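# Stand the carton upright with its arrows pointing up

## Task

Rotate the carton until the arrows printed on its sides point toward the ceiling. Leave it standing on the bench, fully supported, with no part sticking out past the bench edge. Release it and move the grippers away. It counts only if the carton stays that way without the robot holding it.

## Robot and tools

Robot: two arms, left_arm and right_arm. Each has six joints (waist, shoulder, elbow, wrist pitch, wrist yaw, wrist roll) and a two-finger gripper. The cameras are cam_left_wrist and cam_right_wrist, both 616x616 fisheye images on the wrists. Occasionally an outside force may briefly pull on a held part or shove a loose object. Anything knocked out of the work area means failure.

Scene frame: origin on the floor (z = 0) at the centre of the robot's foot. +z is up, +x is the direction the robot faces, and +y is toward the robot's own left, where left_arm is. Arm names do not refer to image sides. Only the floor height is known; the bench height has to be worked out.

Tool execute_actions, argument "actions": a list holding one action, one wait, or nothing. An empty list, {"actions": []}, just reports the state. An action is {"rows": [...], "steps": n}, with n from 1 to 15 control steps of 1/30 s each (default 15). Each row is used for one step; if there are fewer rows than steps, the last row repeats. A wait is {"steps": n} with n up to 300; it sends nothing and returns once n steps have passed since the last result, and your reply time counts toward those steps. Optional "pictures": false leaves out the camera images, which otherwise come with every result. A refused call sends nothing to the robot.

Each row is 14 numbers in [-1, 1], always for both arms: left_arm's six joints in the order waist, shoulder, elbow, wrist pitch, wrist yaw, wrist roll, then left opening; then the same seven for right_arm. Joint numbers are offsets, not poses. They count from the joint angles in the most recent result that lists them (before any such result in the scene, and for later calls within one reply, from where the arm is when the action begins). They are not counted from the previous row. Scale: 1.0 equals 1.264 rad for waist, 1.32 shoulder, 1.276 elbow, 1.83 wrist pitch, 1.686 wrist yaw, 2.022 wrist roll. The opening number is absolute: +1 fully open, -1 closed.

Joint ranges in radians: waist -2.880 to 2.880, shoulder 0.000 to 3.142, elbow 0.000 to 3.019, wrist pitch -1.693 to 1.571, wrist yaw -1.571 to 1.571, wrist roll -2.094 to 2.094. True ends can differ by up to 0.019 rad either way. Asking for more than 0.019 rad beyond a stated end gets the call refused. A request past the real end is clipped there, and the result may say "joint sent to its limit", possibly about an earlier action still running. No such line does not prove there is room left.

Speed: each step, a joint's target stays within a fixed lead of its measured angle: 0.264 rad waist, 0.32 shoulder, 0.276 elbow, 0.33 wrist pitch, 0.186 wrist yaw, 0.522 wrist roll. If the targets would put the gripper more than 70 mm from where it is measured, all of them are scaled back. Big offsets therefore take several actions.

Holding still: an all-zero row does not mean wait. It pulls the arm back toward the angles it is counted from, and an arm can droop a little more each action. To keep an arm in place, send the offset back to the wanted angles in a reply's first call and zeros after that, and push further if a joint keeps falling short. Between calls the arms keep going toward the last row's target until everything is nearly still or a step is HELD. After that, only a new action moves them on, although fingers still finish opening or closing.

Results: the state line `left_arm: …` | `right_arm: …` gives each gripper's end_effector_position (metres) and end_effector_quat_wxyz in the scene frame. This point lies between the finger pads, about 1 cm behind the tips, and it can be off, more so at long reach. The same joint angles can give different poses on the two arms. Fingers point along the gripper's +z axis and close along its y axis. Joint positions and Joint velocities list each arm's joints (rad, rad/s) and then the pad gap (m, m/s; 0.094 m fully open). grip_measured is the finger opening on the command scale, with a constant per-gripper error of about 1 mm. "joint command not followed" means a clearance check altered or blocked joint targets on some steps; the rest of the row still ran. HELD marks steps where all or part of your row was not sent.

Gripping: except near ±1, the fingers go to the command value as read by grip_measured. To hold something, keep commanding below grip_measured, about 0.03 below for a firm grip and less for a lighter one. Pads push with roughly 50 to 62 N at most, less on thin parts (under about 2 mm), and they can spike harder on first contact.

Heat: holding a load warms the motors, including while you think. A MOTOR HOT line appears at 85 °C. At 100 °C that arm and its gripper let go and the arm falls (OVER-TEMPERATURE FAULT) until it cools. Avoid long holds.

Tool zoom_image: {"camera": name, "region": [x0, y0, x1, y1]}, pixel coordinates with (0, 0) at top-left, at most 504 by 504. It shows a sharper view of that camera's latest full image.

Tool finished_scene: {"scene": n} ends the current scene (give its number), grades it and loads the next one. It cannot be undone. Replying without any tool call ends everything.

Timing: after the first call the simulation runs while you write. Keep replies short.

Avoid: letting the arms collide or press hard on each other, dropping or slamming the carton, pushing it off the bench, leaving it overhanging, and finishing while still touching it. Move smoothly and with little effort.

Each tool is called after "Call:" as name(argument=value, ...) on one line, values as JSON.

## Session

Call:
execute_actions(actions=[])

Scene clock: 0.00 s of 4200.00 s.
left_arm: end_effector_position=(+0.8726, +0.2141, +1.4982) grip_measured=+1.000 end_effector_quat_wxyz=(-0.076, +0.312, +0.945, -0.055) | right_arm: end_effector_position=(+0.3807, +0.2822, +1.4511) grip_measured=+1.000 end_effector_quat_wxyz=(-0.205, +0.643, +0.719, +0.167)
Joint positions: left_arm=[ 0.465  1.401  2.103 -1.192 -1.045  0.464  0.094] | right_arm=[2.816 2.18  1.458 0.386 0.715 1.503 0.094]
Joint velocities: left_arm=[-0.005  0.015 -0.017 -0.012 -0.051 -0.037  0.   ] | right_arm=[-0.005 -0.005  0.032 -0.002 -0.022 -0.037  0.   ]
Motor temperatures (°C, as the motors report them): left_arm=[24 33 28 27 28 28] | right_arm=[28 29 26 28 27 26]

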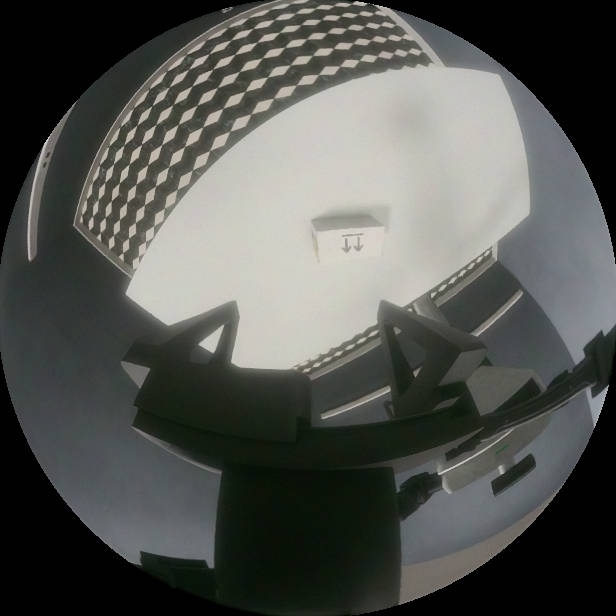

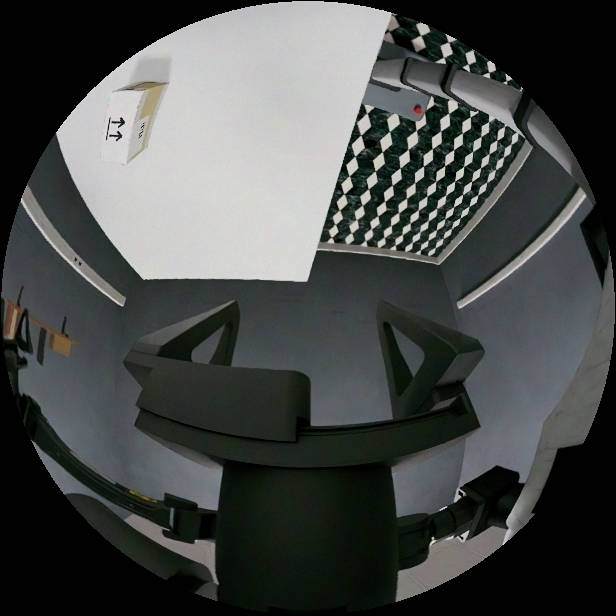

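Call:
zoom_image(camera="cam_left_wrist", region=[280, 180, 420, 300])

Call:
zoom_image(camera="cam_right_wrist", region=[70, 50, 210, 190])

Region (280, 180, 420, 300) of cam_left_wrist's 616x616 image, scaled by 3.600, with more detail than that image has; it fills the top 432 rows of this view, and the rest is white.

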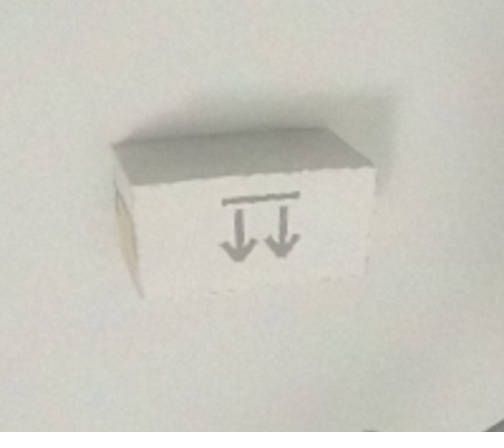

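Region (70, 50, 210, 190) of cam_right_wrist's 616x616 image, scaled by 3.600, with more detail than that image has.

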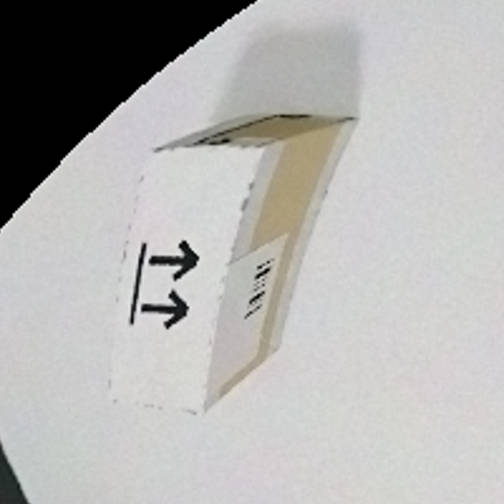

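Call:
execute_actions(actions=[{"rows": [[0.05,0.03,-0.03,0.06,0.08,-0.14,1, -0.1,-0.05,0,0.02,-0.04,-0.15,1],[0.1,0.06,-0.06,0.12,0.16,-0.28,1, -0.2,-0.1,0.01,0.04,-0.08,-0.3,1],[0.15,0.09,-0.09,0.18,0.24,-0.42,1, -0.3,-0.15,0.02,0.06,-0.12,-0.45,1],[0.2,0.12,-0.12,0.24,0.32,-0.56,1, -0.4,-0.2,0.03,0.08,-0.18,-0.6,1],[0.25,0.14,-0.14,0.29,0.38,-0.65,1, -0.5,-0.25,0.04,0.1,-0.24,-0.75,1],[0.388,0.165,-0.165,0.333,0.417,-0.698,1, -0.725,-0.292,0.04,0.11,-0.3,-0.9,1]], "steps": 15}], pictures=false)

Call:
execute_actions(actions=[{"steps": 12}], pictures=false)

Scene clock: 120.50 s of 4200.00 s.
left_arm: end_effector_position=(+0.7973, +0.1262, +1.3084) grip_measured=+1.000 end_effector_quat_wxyz=(-0.095, -0.100, +0.975, -0.173) | right_arm: end_effector_position=(+0.5475, +0.2320, +1.4046) grip_measured=+1.000 end_effector_quat_wxyz=(-0.151, +0.588, +0.723, +0.329)
Joint positions: left_arm=[ 0.8    1.561  1.946 -0.7   -0.427 -0.135  0.094] | right_arm=[2.685 1.977 1.464 0.469 0.372 1.158 0.094]
Joint velocities: left_arm=[ 0.874  0.444 -0.305  0.725  0.901 -1.634  0.   ] | right_arm=[-0.366 -0.562  0.1    0.208 -0.711 -0.652  0.   ]
Motor temperatures (°C, as the motors report them): left_arm=[26 33 29 27 27 28] | right_arm=[35 29 26 28 27 26]
Steps of this call (steps 1 to 90: nothing new was sent; then 117.00 s passed at rest; steps 91 to 105: all 15 steps of this action). Readings (joint positions):
91: left_arm=[0.469 1.401 2.098 -1.175 -0.985 0.426] | right_arm=[2.812 2.178 1.458 0.388 0.693 1.474]
92: left_arm=[0.480 1.401 2.090 -1.133 -0.912 0.360] | right_arm=[2.808 2.175 1.456 0.389 0.670 1.440]
94: left_arm=[0.516 1.410 2.071 -1.044 -0.821 0.266] | right_arm=[2.792 2.161 1.456 0.396 0.621 1.388]
98: left_arm=[0.609 1.453 2.026 -0.905 -0.697 0.143] | right_arm=[2.755 2.108 1.456 0.422 0.537 1.311]
105: the state above

Scene clock: 120.90 s of 4200.00 s.
left_arm: end_effector_position=(+0.7338, +0.1655, +1.2190) grip_measured=+1.000 end_effector_quat_wxyz=(+0.155, +0.454, -0.873, +0.086) | right_arm: end_effector_position=(+0.6843, +0.0846, +1.3071) grip_measured=+1.000 end_effector_quat_wxyz=(+0.030, +0.509, +0.786, +0.348)
Joint positions: left_arm=[ 0.962  1.625  1.885 -0.592 -0.345 -0.861  0.094] | right_arm=[2.468 1.812 1.501 0.537 0.225 0.78  0.094]
Joint velocities: left_arm=[-0.005 -0.005  0.007 -0.002 -0.007 -0.476  0.   ] | right_arm=[-0.728 -0.22   0.056  0.105 -0.066 -1.106  0.   ]
Motor temperatures (°C, as the motors report them): left_arm=[26 33 29 27 27 28] | right_arm=[35 29 26 28 27 26]
Steps of this call (steps 1 to 12: the robot went on to your last target). Readings (joint positions):
1: left_arm=[0.830 1.576 1.935 -0.676 -0.395 -0.198] | right_arm=[2.672 1.958 1.467 0.476 0.347 1.132]
2: left_arm=[0.860 1.591 1.924 -0.652 -0.371 -0.276] | right_arm=[2.659 1.940 1.470 0.483 0.325 1.105]
4: left_arm=[0.916 1.618 1.905 -0.615 -0.349 -0.467] | right_arm=[2.630 1.906 1.477 0.497 0.290 1.047]
8: left_arm=[0.962 1.628 1.884 -0.608 -0.349 -0.751] | right_arm=[2.557 1.850 1.490 0.520 0.245 0.919]
12: the state above

Call:
execute_actions(actions=[{"rows": [[0,0,0,0,0,-0.045,1, -0.45,-0.1,-0.1,0.03,-0.66,-0.98,1]], "steps": 15}])

Scene clock: 125.87 s of 4200.00 s.
left_arm: end_effector_position=(+0.7339, +0.1654, +1.2190) grip_measured=+1.000 end_effector_quat_wxyz=(+0.158, +0.489, -0.854, +0.080) | right_arm: end_effector_position=(+0.6438, -0.1651, +1.2269) grip_measured=+1.000 end_effector_quat_wxyz=(+0.476, -0.393, +0.715, +0.327)
Joint positions: left_arm=[ 0.962  1.625  1.885 -0.591 -0.345 -0.941  0.094] | right_arm=[ 1.883  1.675  1.379  0.578 -0.885 -1.134  0.094]
Joint velocities: left_arm=[-0.005 -0.005 -0.022  0.012 -0.051  0.037  0.   ] | right_arm=[ 0.112 -0.015  0.002  0.007 -0.066 -0.359  0.   ]
Motor temperatures (°C, as the motors report them): left_arm=[26 34 29 27 27 28] | right_arm=[34 29 26 28 27 26]
Steps of this call (steps 1 to 75: the robot went on to your last target; steps 76 to 134: nothing new was sent; steps 135 to 149: all 15 steps of this action). Readings (joint positions):
135: left_arm=[0.962 1.625 1.885 -0.591 -0.345 -0.937] | right_arm=[2.063 1.770 1.469 0.555 0.115 -0.345]
136: left_arm=[0.962 1.625 1.885 -0.591 -0.345 -0.938] | right_arm=[2.051 1.759 1.452 0.557 0.041 -0.414]
138: left_arm=[0.962 1.625 1.885 -0.591 -0.345 -0.939] | right_arm=[2.011 1.731 1.411 0.561 -0.123 -0.570]
142: left_arm=[0.962 1.625 1.885 -0.591 -0.345 -0.940] | right_arm=[1.906 1.691 1.379 0.571 -0.517 -0.917]
149: the state above

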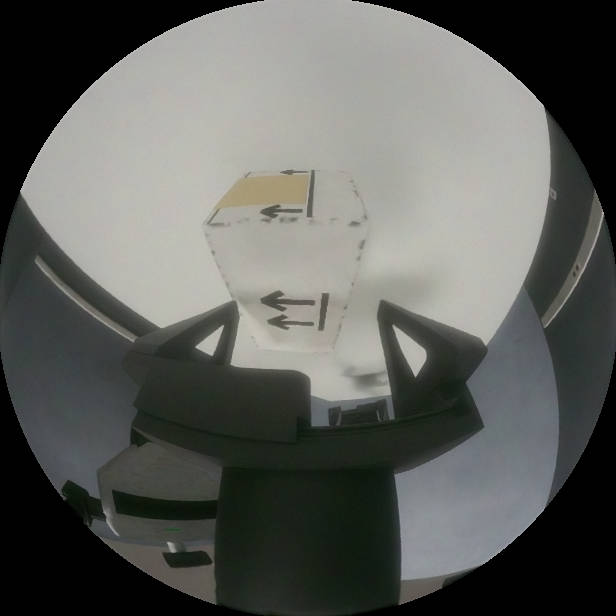

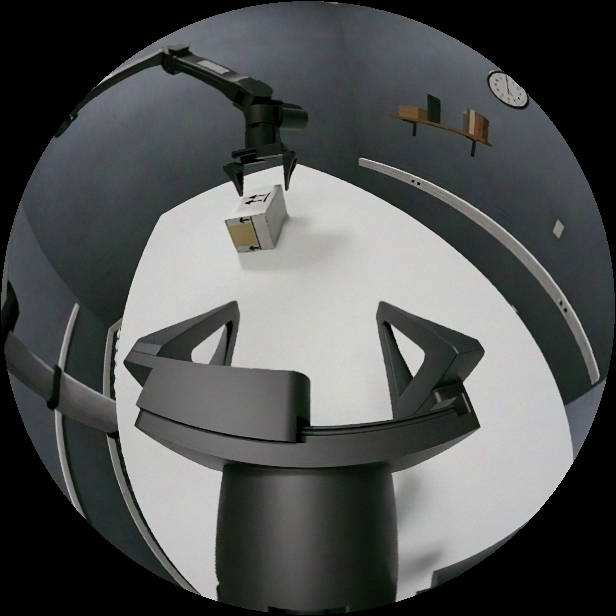

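Call:
zoom_image(camera="cam_left_wrist", region=[190, 150, 410, 370])

Call:
zoom_image(camera="cam_right_wrist", region=[190, 120, 340, 270])

Region (190, 150, 410, 370) of cam_left_wrist's 616x616 image, scaled by 2.291, with more detail than that image has.

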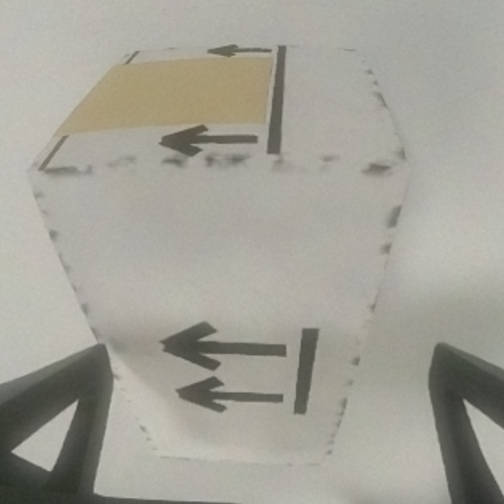

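Region (190, 120, 340, 270) of cam_right_wrist's 616x616 image, scaled by 3.360, with more detail than that image has.

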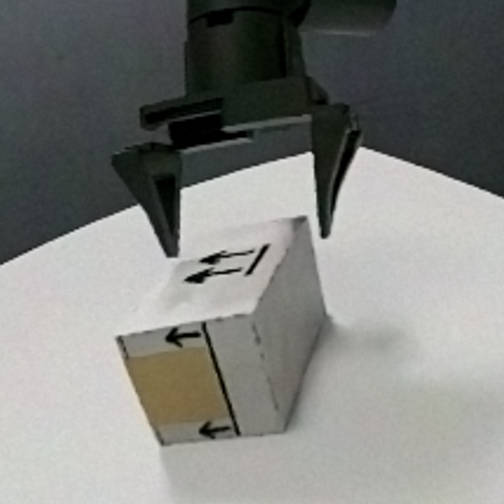

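Call:
execute_actions(actions=[{"rows": [[0,-0.012,-0.01,0.005,0,0.005,1, 0,0,0,0,0,-0.04,1],[0,-0.02,-0.017,0.007,0,0.008,1, 0,0,0,0,0,-0.04,1],[0.005,-0.028,-0.024,0.009,0.004,0.011,1, 0,0,0,0,0,-0.04,1],[0.01,-0.036,-0.03,0.011,0.008,0.014,1, 0,0,0,0,0,-0.04,1],[0.015,-0.042,-0.035,0.013,0.012,0.017,1, 0,0,0,0,0,-0.04,1],[0.019,-0.047,-0.039,0.013,0.016,0.019,1, 0,0,0,0,0,-0.04,1],[0.023,-0.047,-0.039,0.013,0.02,0.019,1, 0,0,0,0,0,-0.04,1],[0.027,-0.047,-0.039,0.013,0.024,0.019,1, 0,0,0,0,0,-0.04,1],[0.031,-0.047,-0.039,0.013,0.028,0.019,1, 0,0,0,0,0,-0.04,1],[0.034,-0.047,-0.039,0.013,0.031,0.019,1, 0,0,0,0,0,-0.04,1],[0.037,-0.047,-0.039,0.013,0.031,0.019,1, 0,0,0,0,0,-0.04,1],[0.04,-0.047,-0.039,0.013,0.031,0.019,1, 0,0,0,0,0,-0.04,1]], "steps": 15}], pictures=false)

Call:
execute_actions(actions=[{"steps": 15}])

Scene clock: 195.37 s of 4200.00 s.
left_arm: end_effector_position=(+0.7393, +0.1938, +1.2249) grip_measured=+1.000 end_effector_quat_wxyz=(+0.151, +0.488, -0.855, +0.090) | right_arm: end_effector_position=(+0.6453, -0.1583, +1.2310) grip_measured=+1.000 end_effector_quat_wxyz=(+0.491, -0.416, +0.698, +0.315)
Joint positions: left_arm=[ 1.     1.571  1.841 -0.575 -0.295 -0.915  0.094] | right_arm=[ 1.894  1.675  1.379  0.578 -0.887 -1.203  0.094]
Joint velocities: left_arm=[ 0.112 -0.034 -0.007  0.002 -0.037  0.007  0.   ] | right_arm=[-0.015  0.005  0.007 -0.022 -0.022  0.022  0.   ]
Motor temperatures (°C, as the motors report them): left_arm=[26 35 28 27 27 28] | right_arm=[31 30 26 28 28 26]
Steps of this call (steps 1 to 30: the robot went on to your last target; steps 31 to 90: nothing new was sent; then 66.00 s passed at rest; steps 91 to 105: all 15 steps of this action). Readings (joint positions):
91: left_arm=[0.962 1.625 1.885 -0.591 -0.345 -0.941] | right_arm=[1.894 1.675 1.379 0.578 -0.887 -1.192]
92: left_arm=[0.962 1.624 1.883 -0.590 -0.345 -0.940] | right_arm=[1.894 1.675 1.379 0.578 -0.887 -1.195]
94: left_arm=[0.962 1.616 1.869 -0.585 -0.338 -0.936] | right_arm=[1.894 1.675 1.379 0.578 -0.887 -1.198]
98: left_arm=[0.967 1.592 1.841 -0.580 -0.312 -0.923] | right_arm=[1.894 1.675 1.379 0.578 -0.887 -1.201]
105: the state above

Scene clock: 195.87 s of 4200.00 s.
left_arm: end_effector_position=(+0.7386, +0.1981, +1.2227) grip_measured=+1.000 end_effector_quat_wxyz=(+0.150, +0.488, -0.855, +0.087) | right_arm: end_effector_position=(+0.6453, -0.1583, +1.2310) grip_measured=+1.000 end_effector_quat_wxyz=(+0.491, -0.416, +0.698, +0.314)
Joint positions: left_arm=[ 1.008  1.571  1.841 -0.575 -0.295 -0.913  0.094] | right_arm=[ 1.894  1.675  1.379  0.578 -0.887 -1.203  0.094]
Joint velocities: left_arm=[ 0.005 -0.005  0.002 -0.007 -0.007 -0.022  0.   ] | right_arm=[ 0.015 -0.015 -0.012 -0.012 -0.022  0.037  0.   ]
Motor temperatures (°C, as the motors report them): left_arm=[26 35 28 27 27 28] | right_arm=[31 30 26 28 28 26]
Steps of this call (steps 1 to 15: the robot went on to your last target). Readings (joint positions):
1: left_arm=[1.004 1.571 1.841 -0.575 -0.295 -0.915] | right_arm=[1.894 1.675 1.379 0.578 -0.887 -1.203]
2: left_arm=[1.007 1.571 1.841 -0.575 -0.295 -0.915] | right_arm=[1.894 1.675 1.379 0.578 -0.887 -1.203]
4: left_arm=[1.008 1.571 1.841 -0.575 -0.295 -0.914] | right_arm=[1.894 1.675 1.379 0.578 -0.887 -1.203]
8: left_arm=[1.008 1.571 1.841 -0.575 -0.295 -0.914] | right_arm=[1.894 1.675 1.379 0.578 -0.887 -1.203]
15: the state above
All arms were judged still, so your last target was given up. Only a new action makes them travel on or press farther. Fingers that are still opening or closing keep moving.

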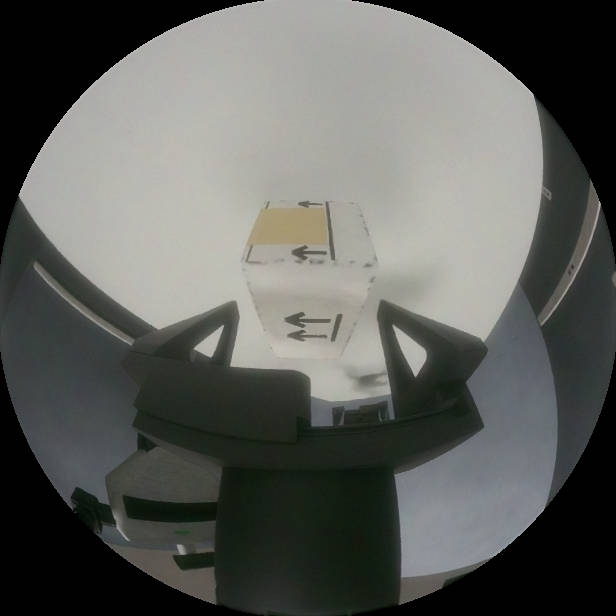

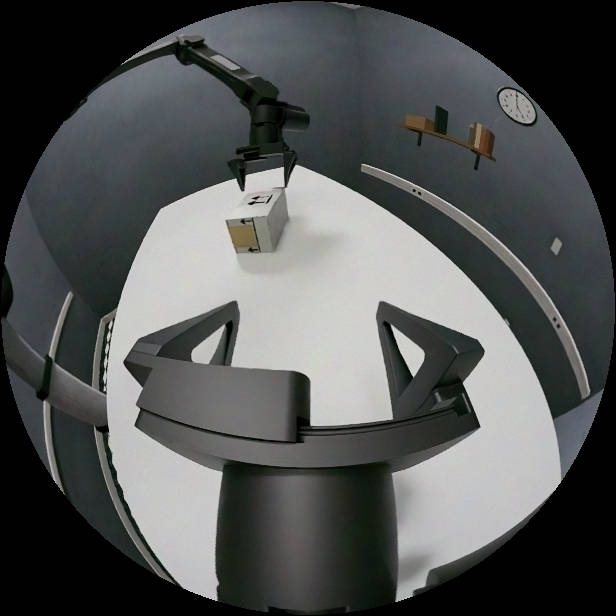

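Call:
execute_actions(actions=[])

Scene clock: 216.40 s of 4200.00 s.
left_arm: end_effector_position=(+0.7386, +0.1981, +1.2227) grip_measured=+1.000 end_effector_quat_wxyz=(+0.150, +0.488, -0.855, +0.087) | right_arm: end_effector_position=(+0.6453, -0.1583, +1.2310) grip_measured=+1.000 end_effector_quat_wxyz=(+0.491, -0.416, +0.698, +0.314)
Joint positions: left_arm=[ 1.008  1.571  1.841 -0.575 -0.295 -0.913  0.094] | right_arm=[ 1.894  1.675  1.379  0.578 -0.887 -1.203  0.094]
Joint velocities: left_arm=[ 0.015 -0.005 -0.002 -0.002 -0.037 -0.007  0.   ] | right_arm=[ 0.005  0.005  0.007  0.022 -0.081 -0.007  0.   ]
Motor temperatures (°C, as the motors report them): left_arm=[26 35 28 27 27 28] | right_arm=[30 31 26 28 27 26]
Steps of this call (steps 1 to 90: nothing new was sent; then 17.53 s passed at rest). Readings (joint positions):
1: left_arm=[1.008 1.571 1.841 -0.575 -0.295 -0.913] | right_arm=[1.894 1.675 1.379 0.578 -0.887 -1.203]
2: left_arm=[1.008 1.571 1.841 -0.575 -0.295 -0.913] | right_arm=[1.894 1.675 1.379 0.578 -0.887 -1.203]
4: left_arm=[1.008 1.571 1.841 -0.575 -0.295 -0.913] | right_arm=[1.894 1.675 1.379 0.578 -0.887 -1.203]
8: left_arm=[1.008 1.571 1.841 -0.575 -0.295 -0.913] | right_arm=[1.894 1.675 1.379 0.578 -0.887 -1.203]
90: the state above

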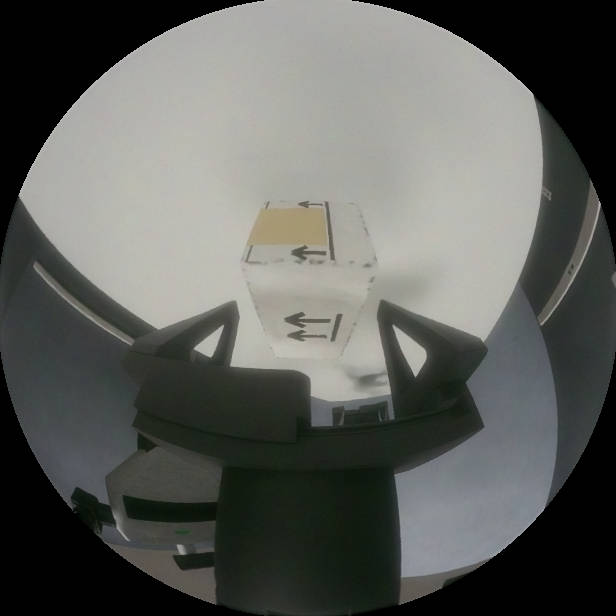

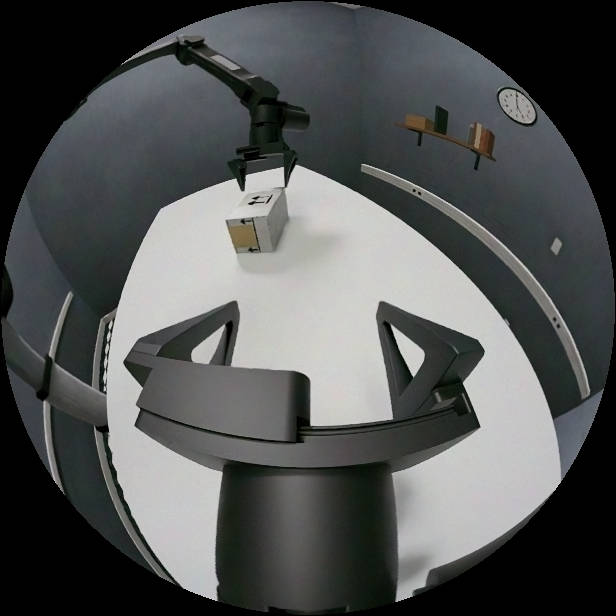

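Call:
execute_actions(actions=[{"rows": [[0,0.007,0.005,0.002,0,0,1,0,0,0,0,0,0,1],[0,0.014,0.009,0.004,0,0,1,0,0,0,0,0,0,1],[0,0.021,0.014,0.006,0,0,1,0,0,0,0,0,0,1],[0,0.028,0.018,0.008,0,0,1,0,0,0,0,0,0,1],[0,0.035,0.023,0.010,0,0,1,0,0,0,0,0,0,1],[0,0.042,0.027,0.012,0,0,1,0,0,0,0,0,0,1],[0,0.049,0.032,0.014,0,0,1,0,0,0,0,0,0,1],[0,0.056,0.036,0.016,0,0,1,0,0,0,0,0,0,1],[0,0.063,0.041,0.018,0,0,1,0,0,0,0,0,0,1],[0,0.068,0.045,0.020,0,0,1,0,0,0,0,0,0,1]], "steps": 15}])

Scene clock: 229.30 s of 4200.00 s.
left_arm: end_effector_position=(+0.7154, +0.1716, +1.1901) grip_measured=+1.000 end_effector_quat_wxyz=(+0.159, +0.484, -0.856, +0.084) | right_arm: end_effector_position=(+0.6453, -0.1583, +1.2310) grip_measured=+1.000 end_effector_quat_wxyz=(+0.491, -0.416, +0.698, +0.314)
Joint positions: left_arm=[ 1.008  1.661  1.881 -0.546 -0.295 -0.913  0.094] | right_arm=[ 1.894  1.675  1.379  0.578 -0.887 -1.203  0.094]
Joint velocities: left_arm=[-0.005  0.122  0.007  0.002  0.037  0.022  0.   ] | right_arm=[-0.005  0.015 -0.007 -0.002 -0.007 -0.022  0.   ]
Motor temperatures (°C, as the motors report them): left_arm=[26 35 28 27 27 28] | right_arm=[30 31 26 28 27 26]
Steps of this call (steps 1 to 90: nothing new was sent; then 9.40 s passed at rest; steps 91 to 105: all 15 steps of this action). Readings (joint positions):
91: left_arm=[1.008 1.571 1.841 -0.575 -0.295 -0.913] | right_arm=[1.894 1.675 1.379 0.578 -0.887 -1.203]
92: left_arm=[1.008 1.571 1.841 -0.575 -0.295 -0.913] | right_arm=[1.894 1.675 1.379 0.578 -0.887 -1.203]
94: left_arm=[1.008 1.574 1.841 -0.572 -0.295 -0.913] | right_arm=[1.894 1.675 1.379 0.578 -0.887 -1.203]
98: left_arm=[1.008 1.603 1.863 -0.560 -0.295 -0.913] | right_arm=[1.894 1.675 1.379 0.578 -0.887 -1.203]
105: the state above

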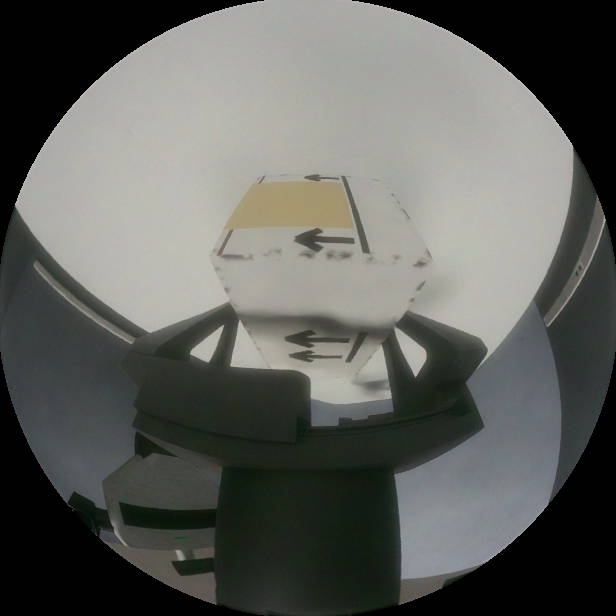

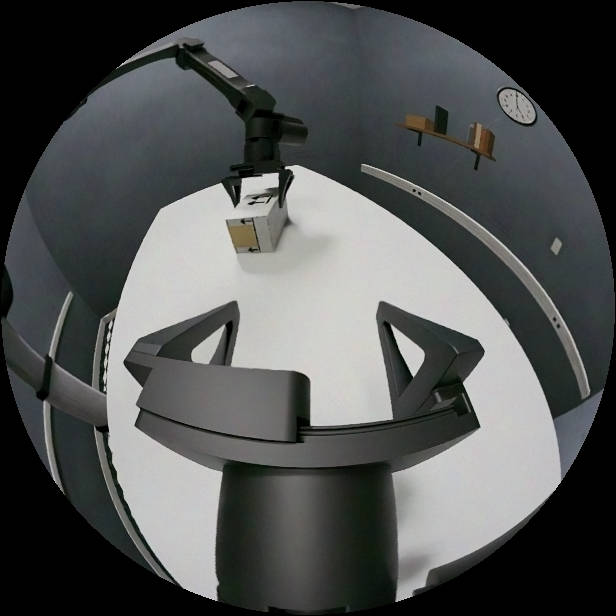

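Call:
execute_actions(actions=[{"rows": [[0,-0.002,0.006,0,0,0,1,0,0,0,0,0,0,1],[0,-0.003,0.012,0,0,0,1,0,0,0,0,0,0,1],[0,-0.004,0.017,0.002,0,0,1,0,0,0,0,0,0,1],[0,-0.005,0.021,0.003,0,0,1,0,0,0,0,0,0,1],[0,-0.005,0.024,0.004,0,0,1,0,0,0,0,0,0,1]], "steps": 12}])

Scene clock: 237.53 s of 4200.00 s.
left_arm: end_effector_position=(+0.7191, +0.1713, +1.1884) grip_measured=+1.000 end_effector_quat_wxyz=(+0.155, +0.486, -0.856, +0.085) | right_arm: end_effector_position=(+0.6453, -0.1583, +1.2310) grip_measured=+1.000 end_effector_quat_wxyz=(+0.491, -0.416, +0.698, +0.314)
Joint positions: left_arm=[ 1.008  1.667  1.894 -0.546 -0.295 -0.913  0.094] | right_arm=[ 1.894  1.675  1.379  0.578 -0.887 -1.203  0.094]
Joint velocities: left_arm=[-0.005 -0.005  0.007 -0.007  0.007  0.095  0.   ] | right_arm=[-0.015 -0.005 -0.012 -0.007  0.007  0.007  0.   ]
Motor temperatures (°C, as the motors report them): left_arm=[26 35 28 27 27 28] | right_arm=[30 31 26 28 28 26]
Steps of this call (steps 1 to 15: the robot went on to your last target; steps 16 to 90: nothing new was sent; then 4.83 s passed at rest; steps 91 to 102: all 12 steps of this action). Readings (joint positions):
91: left_arm=[1.008 1.667 1.883 -0.546 -0.295 -0.913] | right_arm=[1.894 1.675 1.379 0.578 -0.887 -1.203]
92: left_arm=[1.008 1.667 1.883 -0.546 -0.295 -0.913] | right_arm=[1.894 1.675 1.379 0.578 -0.887 -1.203]
94: left_arm=[1.008 1.667 1.883 -0.546 -0.295 -0.913] | right_arm=[1.894 1.675 1.379 0.578 -0.887 -1.203]
98: left_arm=[1.008 1.667 1.889 -0.546 -0.295 -0.913] | right_arm=[1.894 1.675 1.379 0.578 -0.887 -1.203]
102: the state above

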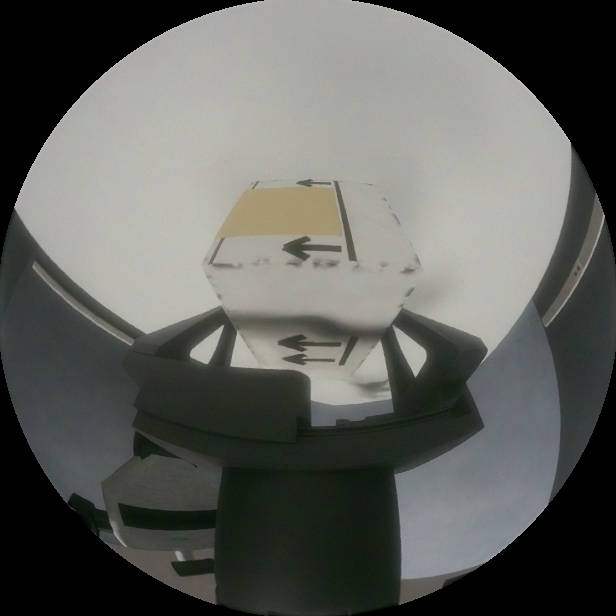

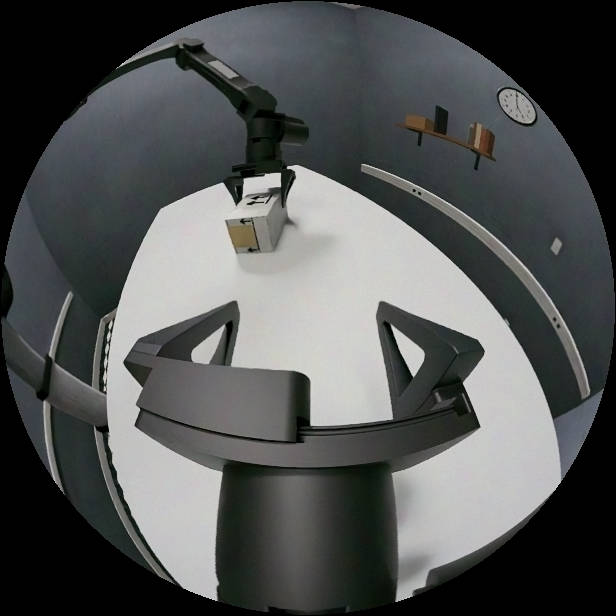

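Call:
execute_actions(actions=[{"rows": [[0,0.0,0.016,0.005,0,0,1,0,0,0,0,0,0,1],[0,0.004,0.019,0.006,0,0,1,0,0,0,0,0,0,1],[0,0.008,0.022,0.008,0,0,1,0,0,0,0,0,0,1],[0,0.012,0.025,0.009,0,0,1,0,0,0,0,0,0,1],[0,0.016,0.028,0.010,0,0,1,0,0,0,0,0,0,1],[0,0.020,0.031,0.012,0,0,1,0,0,0,0,0,0,1],[0,0.024,0.034,0.013,0,0,1,0,0,0,0,0,0,1],[0,0.028,0.037,0.014,0,0,1,0,0,0,0,0,0,1],[0,0.032,0.040,0.016,0,0,1,0,0,0,0,0,0,1],[0,0.036,0.043,0.017,0,0,1,0,0,0,0,0,0,1],[0,0.040,0.046,0.018,0,0,1,0,0,0,0,0,0,1],[0,0.044,0.048,0.019,0,0,1,0,0,0,0,0,0,1],[0,0.047,0.050,0.020,0,0,1,0,0,0,0,0,0,1]], "steps": 15}])

Call:
execute_actions(actions=[{"steps": 15}])

Scene clock: 255.40 s of 4200.00 s.
left_arm: end_effector_position=(+0.7243, +0.1629, +1.1732) grip_measured=+1.000 end_effector_quat_wxyz=(+0.143, +0.491, -0.854, +0.089) | right_arm: end_effector_position=(+0.6453, -0.1583, +1.2310) grip_measured=+1.000 end_effector_quat_wxyz=(+0.491, -0.416, +0.698, +0.314)
Joint positions: left_arm=[ 1.008  1.711  1.939 -0.519 -0.295 -0.913  0.094] | right_arm=[ 1.894  1.675  1.379  0.578 -0.887 -1.203  0.094]
Joint velocities: left_arm=[-0.005  0.132  0.032  0.022 -0.022  0.022  0.   ] | right_arm=[-0.015 -0.005 -0.012 -0.012  0.066  0.037  0.   ]
Motor temperatures (°C, as the motors report them): left_arm=[26 35 29 27 27 28] | right_arm=[30 31 26 28 28 26]
Steps of this call (steps 1 to 15: the robot went on to your last target; steps 16 to 90: nothing new was sent; then 14.37 s passed at rest; steps 91 to 105: all 15 steps of this action). Readings (joint positions):
91: left_arm=[1.008 1.667 1.894 -0.546 -0.295 -0.913] | right_arm=[1.894 1.675 1.379 0.578 -0.887 -1.203]
92: left_arm=[1.008 1.667 1.894 -0.545 -0.295 -0.913] | right_arm=[1.894 1.675 1.379 0.578 -0.887 -1.203]
94: left_arm=[1.008 1.668 1.896 -0.543 -0.295 -0.913] | right_arm=[1.894 1.675 1.379 0.578 -0.887 -1.203]
98: left_arm=[1.008 1.679 1.915 -0.533 -0.295 -0.913] | right_arm=[1.894 1.675 1.379 0.578 -0.887 -1.203]
105: the state above

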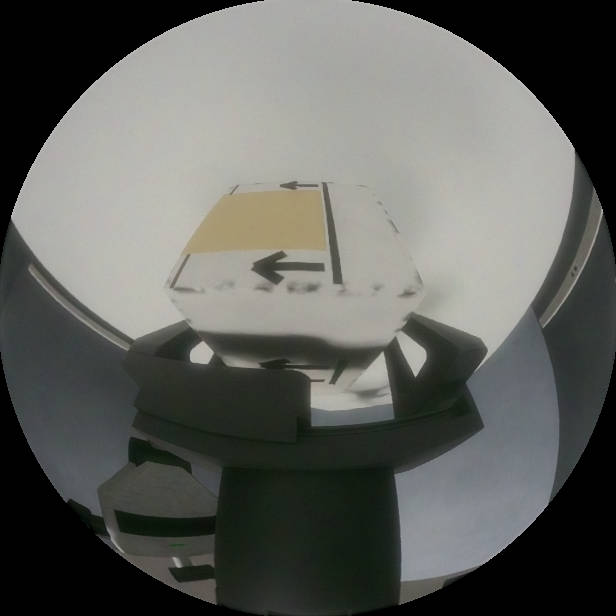

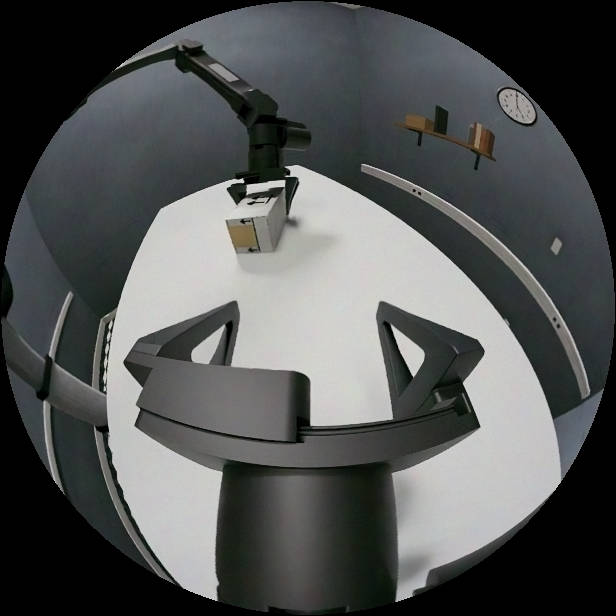

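Scene clock: 255.90 s of 4200.00 s.
left_arm: end_effector_position=(+0.7146, +0.1569, +1.1674) grip_measured=+1.000 end_effector_quat_wxyz=(+0.149, +0.488, -0.855, +0.087) | right_arm: end_effector_position=(+0.6453, -0.1583, +1.2310) grip_measured=+1.000 end_effector_quat_wxyz=(+0.491, -0.416, +0.698, +0.314)
Joint positions: left_arm=[ 1.008  1.727  1.939 -0.517 -0.295 -0.913  0.094] | right_arm=[ 1.894  1.675  1.379  0.578 -0.887 -1.203  0.094]
Joint velocities: left_arm=[-0.015  0.005  0.007 -0.007 -0.051 -0.081  0.   ] | right_arm=[-0.005 -0.015  0.017  0.007 -0.007  0.007  0.   ]
Motor temperatures (°C, as the motors report them): left_arm=[26 35 29 27 27 28] | right_arm=[30 31 26 28 28 26]
Steps of this call (steps 1 to 15: the robot went on to your last target). Readings (joint positions):
1: left_arm=[1.008 1.715 1.939 -0.518 -0.295 -0.913] | right_arm=[1.894 1.675 1.379 0.578 -0.887 -1.203]
2: left_arm=[1.008 1.718 1.939 -0.518 -0.295 -0.913] | right_arm=[1.894 1.675 1.379 0.578 -0.887 -1.203]
4: left_arm=[1.008 1.724 1.939 -0.518 -0.295 -0.913] | right_arm=[1.894 1.675 1.379 0.578 -0.887 -1.203]
8: left_arm=[1.008 1.727 1.939 -0.518 -0.295 -0.913] | right_arm=[1.894 1.675 1.379 0.578 -0.887 -1.203]
15: the state above

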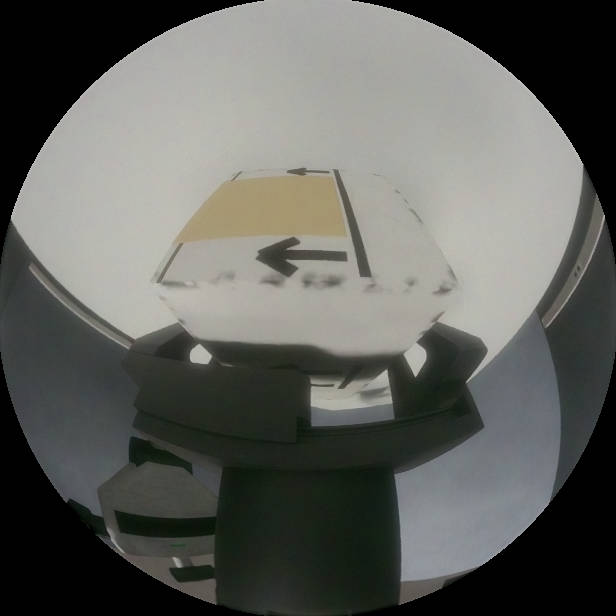

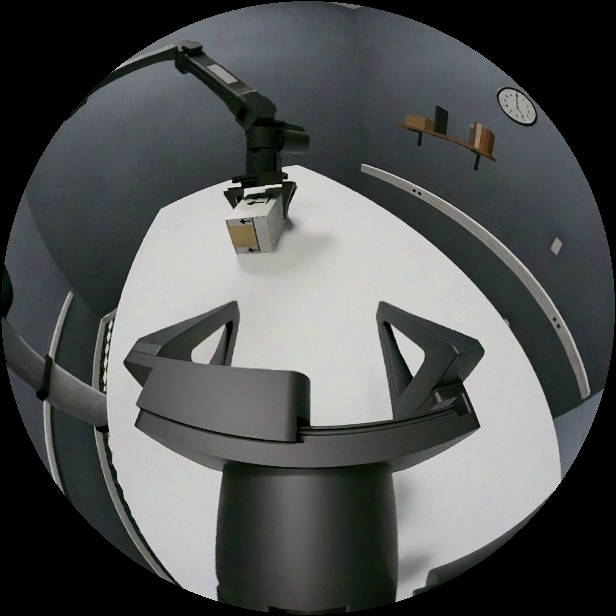

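Call:
execute_actions(actions=[{"rows": [[0,0,0.012,0.004,0,0,0.95,0,0,0,0,0,0,1],[0,0,0.012,0.004,0,0,0.9,0,0,0,0,0,0,1],[0,0,0.012,0.004,0,0,0.86,0,0,0,0,0,0,1],[0,0,0.012,0.004,0,0,0.82,0,0,0,0,0,0,1],[0,0,0.012,0.004,0,0,0.79,0,0,0,0,0,0,1],[0,0,0.012,0.004,0,0,0.76,0,0,0,0,0,0,1],[0,0,0.012,0.004,0,0,0.74,0,0,0,0,0,0,1],[0,0,0.012,0.004,0,0,0.72,0,0,0,0,0,0,1],[0,0,0.012,0.004,0,0,0.70,0,0,0,0,0,0,1],[0,0,0.012,0.004,0,0,0.68,0,0,0,0,0,0,1],[0,0,0.012,0.004,0,0,0.66,0,0,0,0,0,0,1]], "steps": 15}])

Scene clock: 264.13 s of 4200.00 s.
left_arm: end_effector_position=(+0.7147, +0.1569, +1.1674) grip_measured=+0.677 end_effector_quat_wxyz=(+0.149, +0.489, -0.855, +0.087) | right_arm: end_effector_position=(+0.6453, -0.1583, +1.2310) grip_measured=+1.000 end_effector_quat_wxyz=(+0.491, -0.416, +0.698, +0.314)
Joint positions: left_arm=[ 1.008  1.727  1.939 -0.517 -0.295 -0.913  0.079] | right_arm=[ 1.894  1.675  1.379  0.578 -0.887 -1.203  0.094]
Joint velocities: left_arm=[-0.005 -0.005 -0.007  0.002 -0.007 -0.007 -0.   ] | right_arm=[-0.005  0.005  0.002  0.012  0.037  0.066  0.   ]
Motor temperatures (°C, as the motors report them): left_arm=[26 35 29 27 27 28] | right_arm=[30 31 26 28 28 26]
Steps of this call (steps 1 to 15: the robot went on to your last target; steps 16 to 90: nothing new was sent; then 4.73 s passed at rest; steps 91 to 105: all 15 steps of this action). Readings (joint positions):
91: left_arm=[1.008 1.727 1.939 -0.517 -0.295 -0.913] | right_arm=[1.894 1.675 1.379 0.578 -0.887 -1.203]
92: left_arm=[1.008 1.727 1.939 -0.517 -0.295 -0.913] | right_arm=[1.894 1.675 1.379 0.578 -0.887 -1.203]
94: left_arm=[1.008 1.727 1.939 -0.517 -0.295 -0.913] | right_arm=[1.894 1.675 1.379 0.578 -0.887 -1.203]
98: left_arm=[1.008 1.727 1.939 -0.517 -0.295 -0.913] | right_arm=[1.894 1.675 1.379 0.578 -0.887 -1.203]
105: the state above

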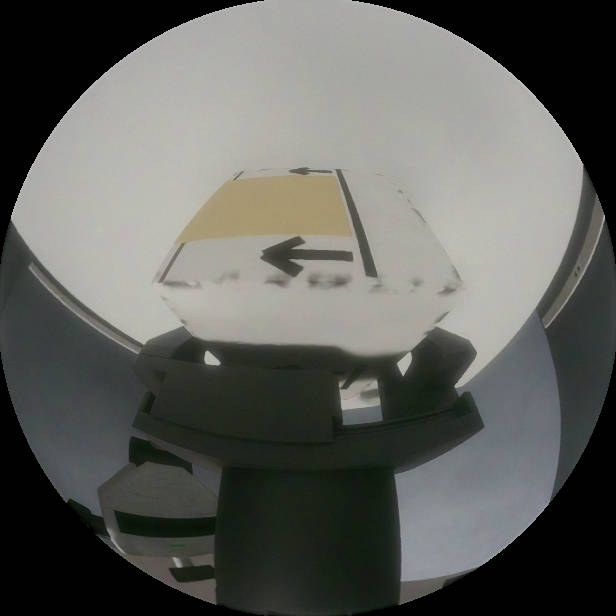

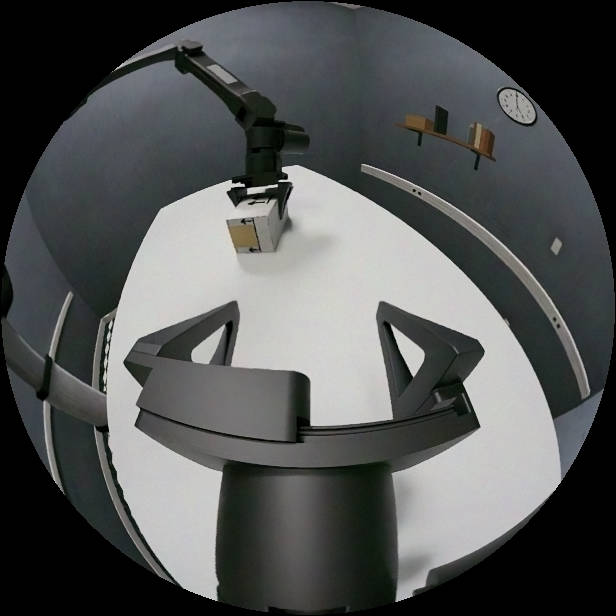

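Call:
execute_actions(actions=[{"rows": [[0,-0.008,0.010,0.004,0,0,0.645,0,0,0,0,0,0,1],[0,-0.014,0.006,0.005,0,0,0.645,0,0,0,0,0,0,1],[0,-0.020,0.0,0.006,0,0,0.645,0,0,0,0,0,0,1],[0,-0.027,-0.008,0.008,0,0,0.645,0,0,0,0,0,0,1],[0,-0.034,-0.018,0.010,0,0,0.645,0,0,0,0,0,0,1],[0,-0.042,-0.030,0.013,0,0,0.645,0,0,0,0,0,0,1],[0,-0.051,-0.043,0.016,0,0,0.645,0,0,0,0,0,0,1],[0,-0.060,-0.057,0.019,0,0,0.645,0,0,0,0,0,0,1],[0,-0.070,-0.072,0.023,0,0,0.645,0,0,0,0,0,0,1],[0,-0.080,-0.088,0.027,0,0,0.645,0,0,0,0,0,0,1],[0,-0.090,-0.104,0.031,0,0,0.645,0,0,0,0,0,0,1],[0,-0.100,-0.120,0.035,0,0,0.645,0,0,0,0,0,0,1],[0,-0.110,-0.136,0.039,0,0,0.645,0,0,0,0,0,0,1],[0,-0.120,-0.152,0.043,0,0,0.645,0,0,0,0,0,0,1],[0,-0.130,-0.170,0.047,0,0,0.645,0,0,0,0,0,0,1]], "steps": 15}])

Scene clock: 349.27 s of 4200.00 s.
left_arm: end_effector_position=(+0.7024, +0.1756, +1.2007) grip_measured=+0.673 end_effector_quat_wxyz=(+0.145, +0.491, -0.855, +0.089) | right_arm: end_effector_position=(+0.6453, -0.1583, +1.2310) grip_measured=+1.000 end_effector_quat_wxyz=(+0.491, -0.416, +0.698, +0.314)
Joint positions: left_arm=[ 1.008  1.607  1.765 -0.451 -0.295 -0.913  0.079] | right_arm=[ 1.894  1.675  1.379  0.578 -0.887 -1.203  0.094]
Joint velocities: left_arm=[ 0.015 -0.454 -0.574  0.252 -0.007  0.051 -0.   ] | right_arm=[-0.015 -0.015 -0.012 -0.002 -0.095  0.007  0.   ]
Motor temperatures (°C, as the motors report them): left_arm=[26 35 29 27 27 28] | right_arm=[29 32 26 28 28 26]
Steps of this call (steps 1 to 15: the robot went on to your last target; steps 16 to 90: nothing new was sent; then 81.63 s passed at rest; steps 91 to 105: all 15 steps of this action). Readings (joint positions):
91: left_arm=[1.008 1.727 1.939 -0.517 -0.295 -0.913] | right_arm=[1.894 1.675 1.379 0.578 -0.887 -1.203]
92: left_arm=[1.008 1.727 1.939 -0.517 -0.295 -0.913] | right_arm=[1.894 1.675 1.379 0.578 -0.887 -1.203]
94: left_arm=[1.008 1.726 1.939 -0.515 -0.295 -0.913] | right_arm=[1.894 1.675 1.379 0.578 -0.887 -1.203]
98: left_arm=[1.008 1.703 1.901 -0.496 -0.295 -0.913] | right_arm=[1.894 1.675 1.379 0.578 -0.887 -1.203]
105: the state above

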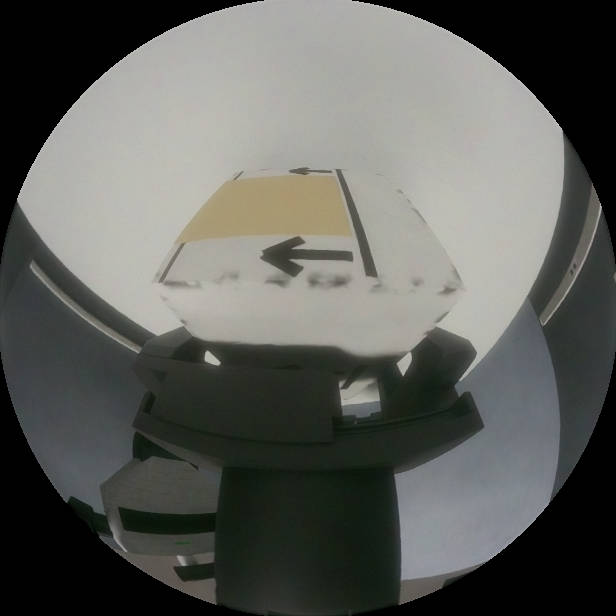

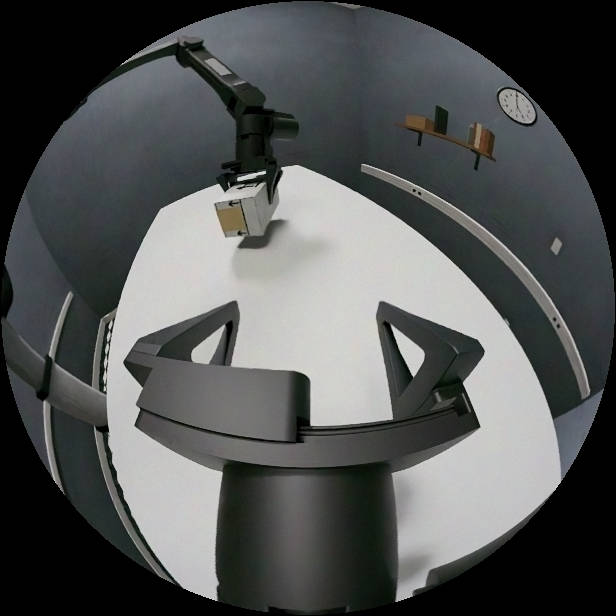

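Call:
execute_actions(actions=[{"rows": [[0,-0.045,-0.040,0.013,0,0.0,0.645,0,0,0,0,0,0,1],[0,-0.052,-0.052,0.016,0,0.005,0.645,0,0,0,0,0,0,1],[0,-0.060,-0.066,0.019,0.003,0.012,0.645,0,0,0,0,0,0,1],[0,-0.069,-0.082,0.022,0.006,0.022,0.645,0,0,0,0,0,0,1],[0,-0.079,-0.099,0.026,0.010,0.034,0.645,0,0,0,0,0,0,1],[0,-0.089,-0.117,0.030,0.014,0.048,0.645,0,0,0,0,0,0,1],[0,-0.099,-0.135,0.034,0.018,0.064,0.645,0,0,0,0,0,0,1],[0,-0.109,-0.153,0.038,0.022,0.082,0.645,0,0,0,0,0,0,1],[0,-0.119,-0.171,0.042,0.027,0.102,0.645,0,0,0,0,0,0,1],[0,-0.129,-0.189,0.046,0.032,0.124,0.645,0,0,0,0,0,0,1],[0,-0.139,-0.207,0.050,0.037,0.148,0.645,0,0,0,0,0,0,1],[0,-0.149,-0.224,0.054,0.042,0.172,0.645,0,0,0,0,0,0,1],[0,-0.158,-0.239,0.058,0.048,0.198,0.645,0,0,0,0,0,0,1],[0,-0.165,-0.252,0.062,0.054,0.224,0.645,0,0,0,0,0,0,1],[0,-0.171,-0.262,0.066,0.060,0.250,0.645,0,0,0,0,0,0,1]], "steps": 15}], pictures=false)

Scene clock: 358.37 s of 4200.00 s.
left_arm: end_effector_position=(+0.6511, +0.1843, +1.2594) grip_measured=+0.673 end_effector_quat_wxyz=(+0.150, +0.351, -0.912, +0.149) | right_arm: end_effector_position=(+0.6453, -0.1583, +1.2310) grip_measured=+1.000 end_effector_quat_wxyz=(+0.491, -0.416, +0.698, +0.314)
Joint positions: left_arm=[ 1.008  1.425  1.461 -0.353 -0.209 -0.606  0.079] | right_arm=[ 1.894  1.675  1.379  0.578 -0.887 -1.203  0.094]
Joint velocities: left_arm=[-0.015 -0.347 -0.481  0.217  0.286  1.238  0.001] | right_arm=[ 0.005  0.005 -0.032 -0.007 -0.007  0.007  0.   ]
Motor temperatures (°C, as the motors report them): left_arm=[26 35 29 27 27 28] | right_arm=[29 32 26 28 28 26]
Steps of this call (steps 1 to 30: the robot went on to your last target; steps 31 to 90: nothing new was sent; then 5.60 s passed at rest; steps 91 to 105: all 15 steps of this action). Readings (joint positions):
91: left_arm=[1.008 1.566 1.728 -0.434 -0.296 -0.913] | right_arm=[1.894 1.675 1.379 0.578 -0.887 -1.203]
92: left_arm=[1.008 1.565 1.725 -0.432 -0.296 -0.913] | right_arm=[1.894 1.675 1.379 0.578 -0.887 -1.203]
94: left_arm=[1.008 1.557 1.704 -0.422 -0.293 -0.906] | right_arm=[1.894 1.675 1.379 0.578 -0.887 -1.203]
98: left_arm=[1.008 1.515 1.617 -0.399 -0.269 -0.848] | right_arm=[1.894 1.675 1.379 0.578 -0.887 -1.203]
105: the state above

Call:
execute_actions(actions=[{"rows": [[0,-0.033,-0.024,0.018,0.011,0.105,0.645,0,0,0,0,0,0,1],[0,-0.033,-0.024,0.028,0.014,0.115,0.645,0,0,0,0,0,0,1],[0,-0.033,-0.024,0.042,0.018,0.128,0.645,0,0,0,0,0,0,1],[0,-0.033,-0.024,0.060,0.022,0.144,0.645,0,0,0,0,0,0,1],[0,-0.033,-0.024,0.080,0.026,0.162,0.645,0,0,0,0,0,0,1],[0,-0.033,-0.024,0.102,0.031,0.181,0.645,0,0,0,0,0,0,1],[0,-0.033,-0.024,0.126,0.036,0.200,0.645,0,0,0,0,0,0,1],[0,-0.033,-0.024,0.150,0.041,0.220,0.645,0,0,0,0,0,0,1],[0,-0.033,-0.024,0.175,0.046,0.240,0.645,0,0,0,0,0,0,1],[0,-0.033,-0.024,0.200,0.051,0.260,0.645,0,0,0,0,0,0,1],[0,-0.033,-0.024,0.225,0.056,0.280,0.645,0,0,0,0,0,0,1],[0,-0.033,-0.024,0.250,0.061,0.300,0.645,0,0,0,0,0,0,1],[0,-0.033,-0.024,0.275,0.066,0.320,0.645,0,0,0,0,0,0,1],[0,-0.033,-0.024,0.300,0.071,0.340,0.645,0,0,0,0,0,0,1],[0,-0.033,-0.024,0.325,0.076,0.360,0.645,0,0,0,0,0,0,1]], "steps": 15}])

Scene clock: 369.97 s of 4200.00 s.
left_arm: end_effector_position=(+0.7688, +0.1981, +1.2748) grip_measured=+0.673 end_effector_quat_wxyz=(+0.130, -0.171, +0.952, -0.219) | right_arm: end_effector_position=(+0.6453, -0.1583, +1.2310) grip_measured=+1.000 end_effector_quat_wxyz=(+0.491, -0.416, +0.698, +0.314)
Joint positions: left_arm=[ 1.008  1.398  1.433  0.138 -0.095 -0.051  0.079] | right_arm=[ 1.894  1.675  1.379  0.578 -0.887 -1.203  0.094]
Joint velocities: left_arm=[-0.005 -0.005 -0.007  1.336  0.227  1.106 -0.   ] | right_arm=[-0.005 -0.005  0.007  0.002 -0.066 -0.051  0.   ]
Motor temperatures (°C, as the motors report them): left_arm=[26 35 28 27 27 28] | right_arm=[29 32 26 28 28 26]
Steps of this call (steps 1 to 30: the robot went on to your last target; steps 31 to 90: nothing new was sent; then 8.10 s passed at rest; steps 91 to 105: all 15 steps of this action). Readings (joint positions):
91: left_arm=[1.008 1.398 1.435 -0.334 -0.199 -0.417] | right_arm=[1.894 1.675 1.379 0.578 -0.887 -1.203]
92: left_arm=[1.008 1.398 1.435 -0.329 -0.196 -0.411] | right_arm=[1.894 1.675 1.379 0.578 -0.887 -1.203]
94: left_arm=[1.008 1.398 1.434 -0.299 -0.184 -0.389] | right_arm=[1.894 1.675 1.379 0.578 -0.887 -1.203]
98: left_arm=[1.008 1.398 1.433 -0.171 -0.154 -0.296] | right_arm=[1.894 1.675 1.379 0.578 -0.887 -1.203]
105: the state above

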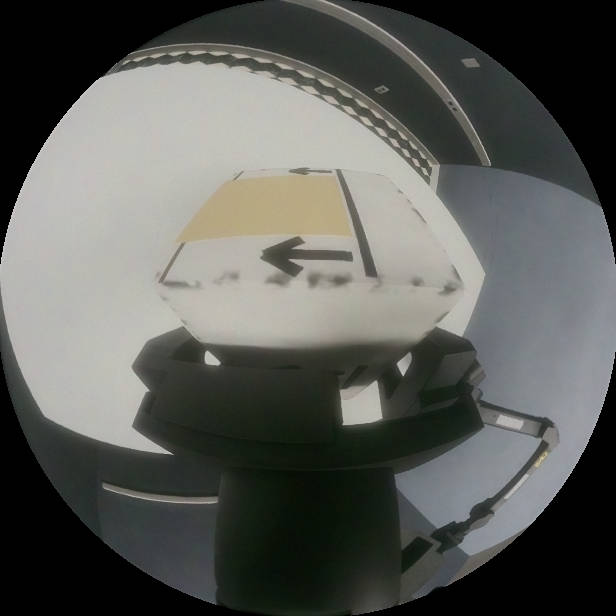

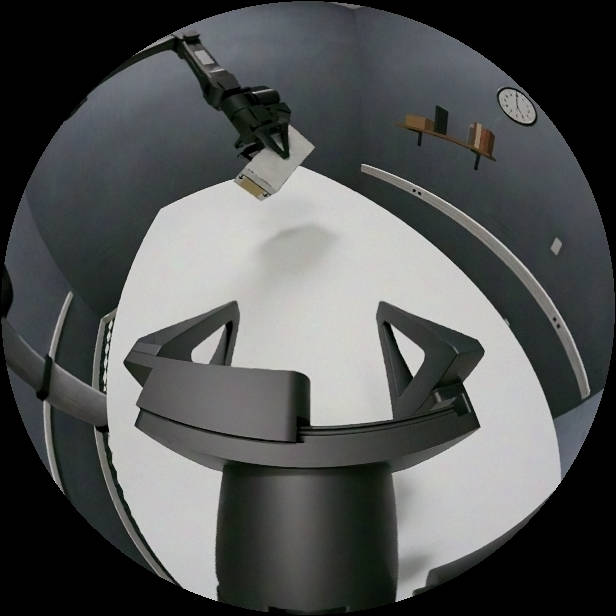

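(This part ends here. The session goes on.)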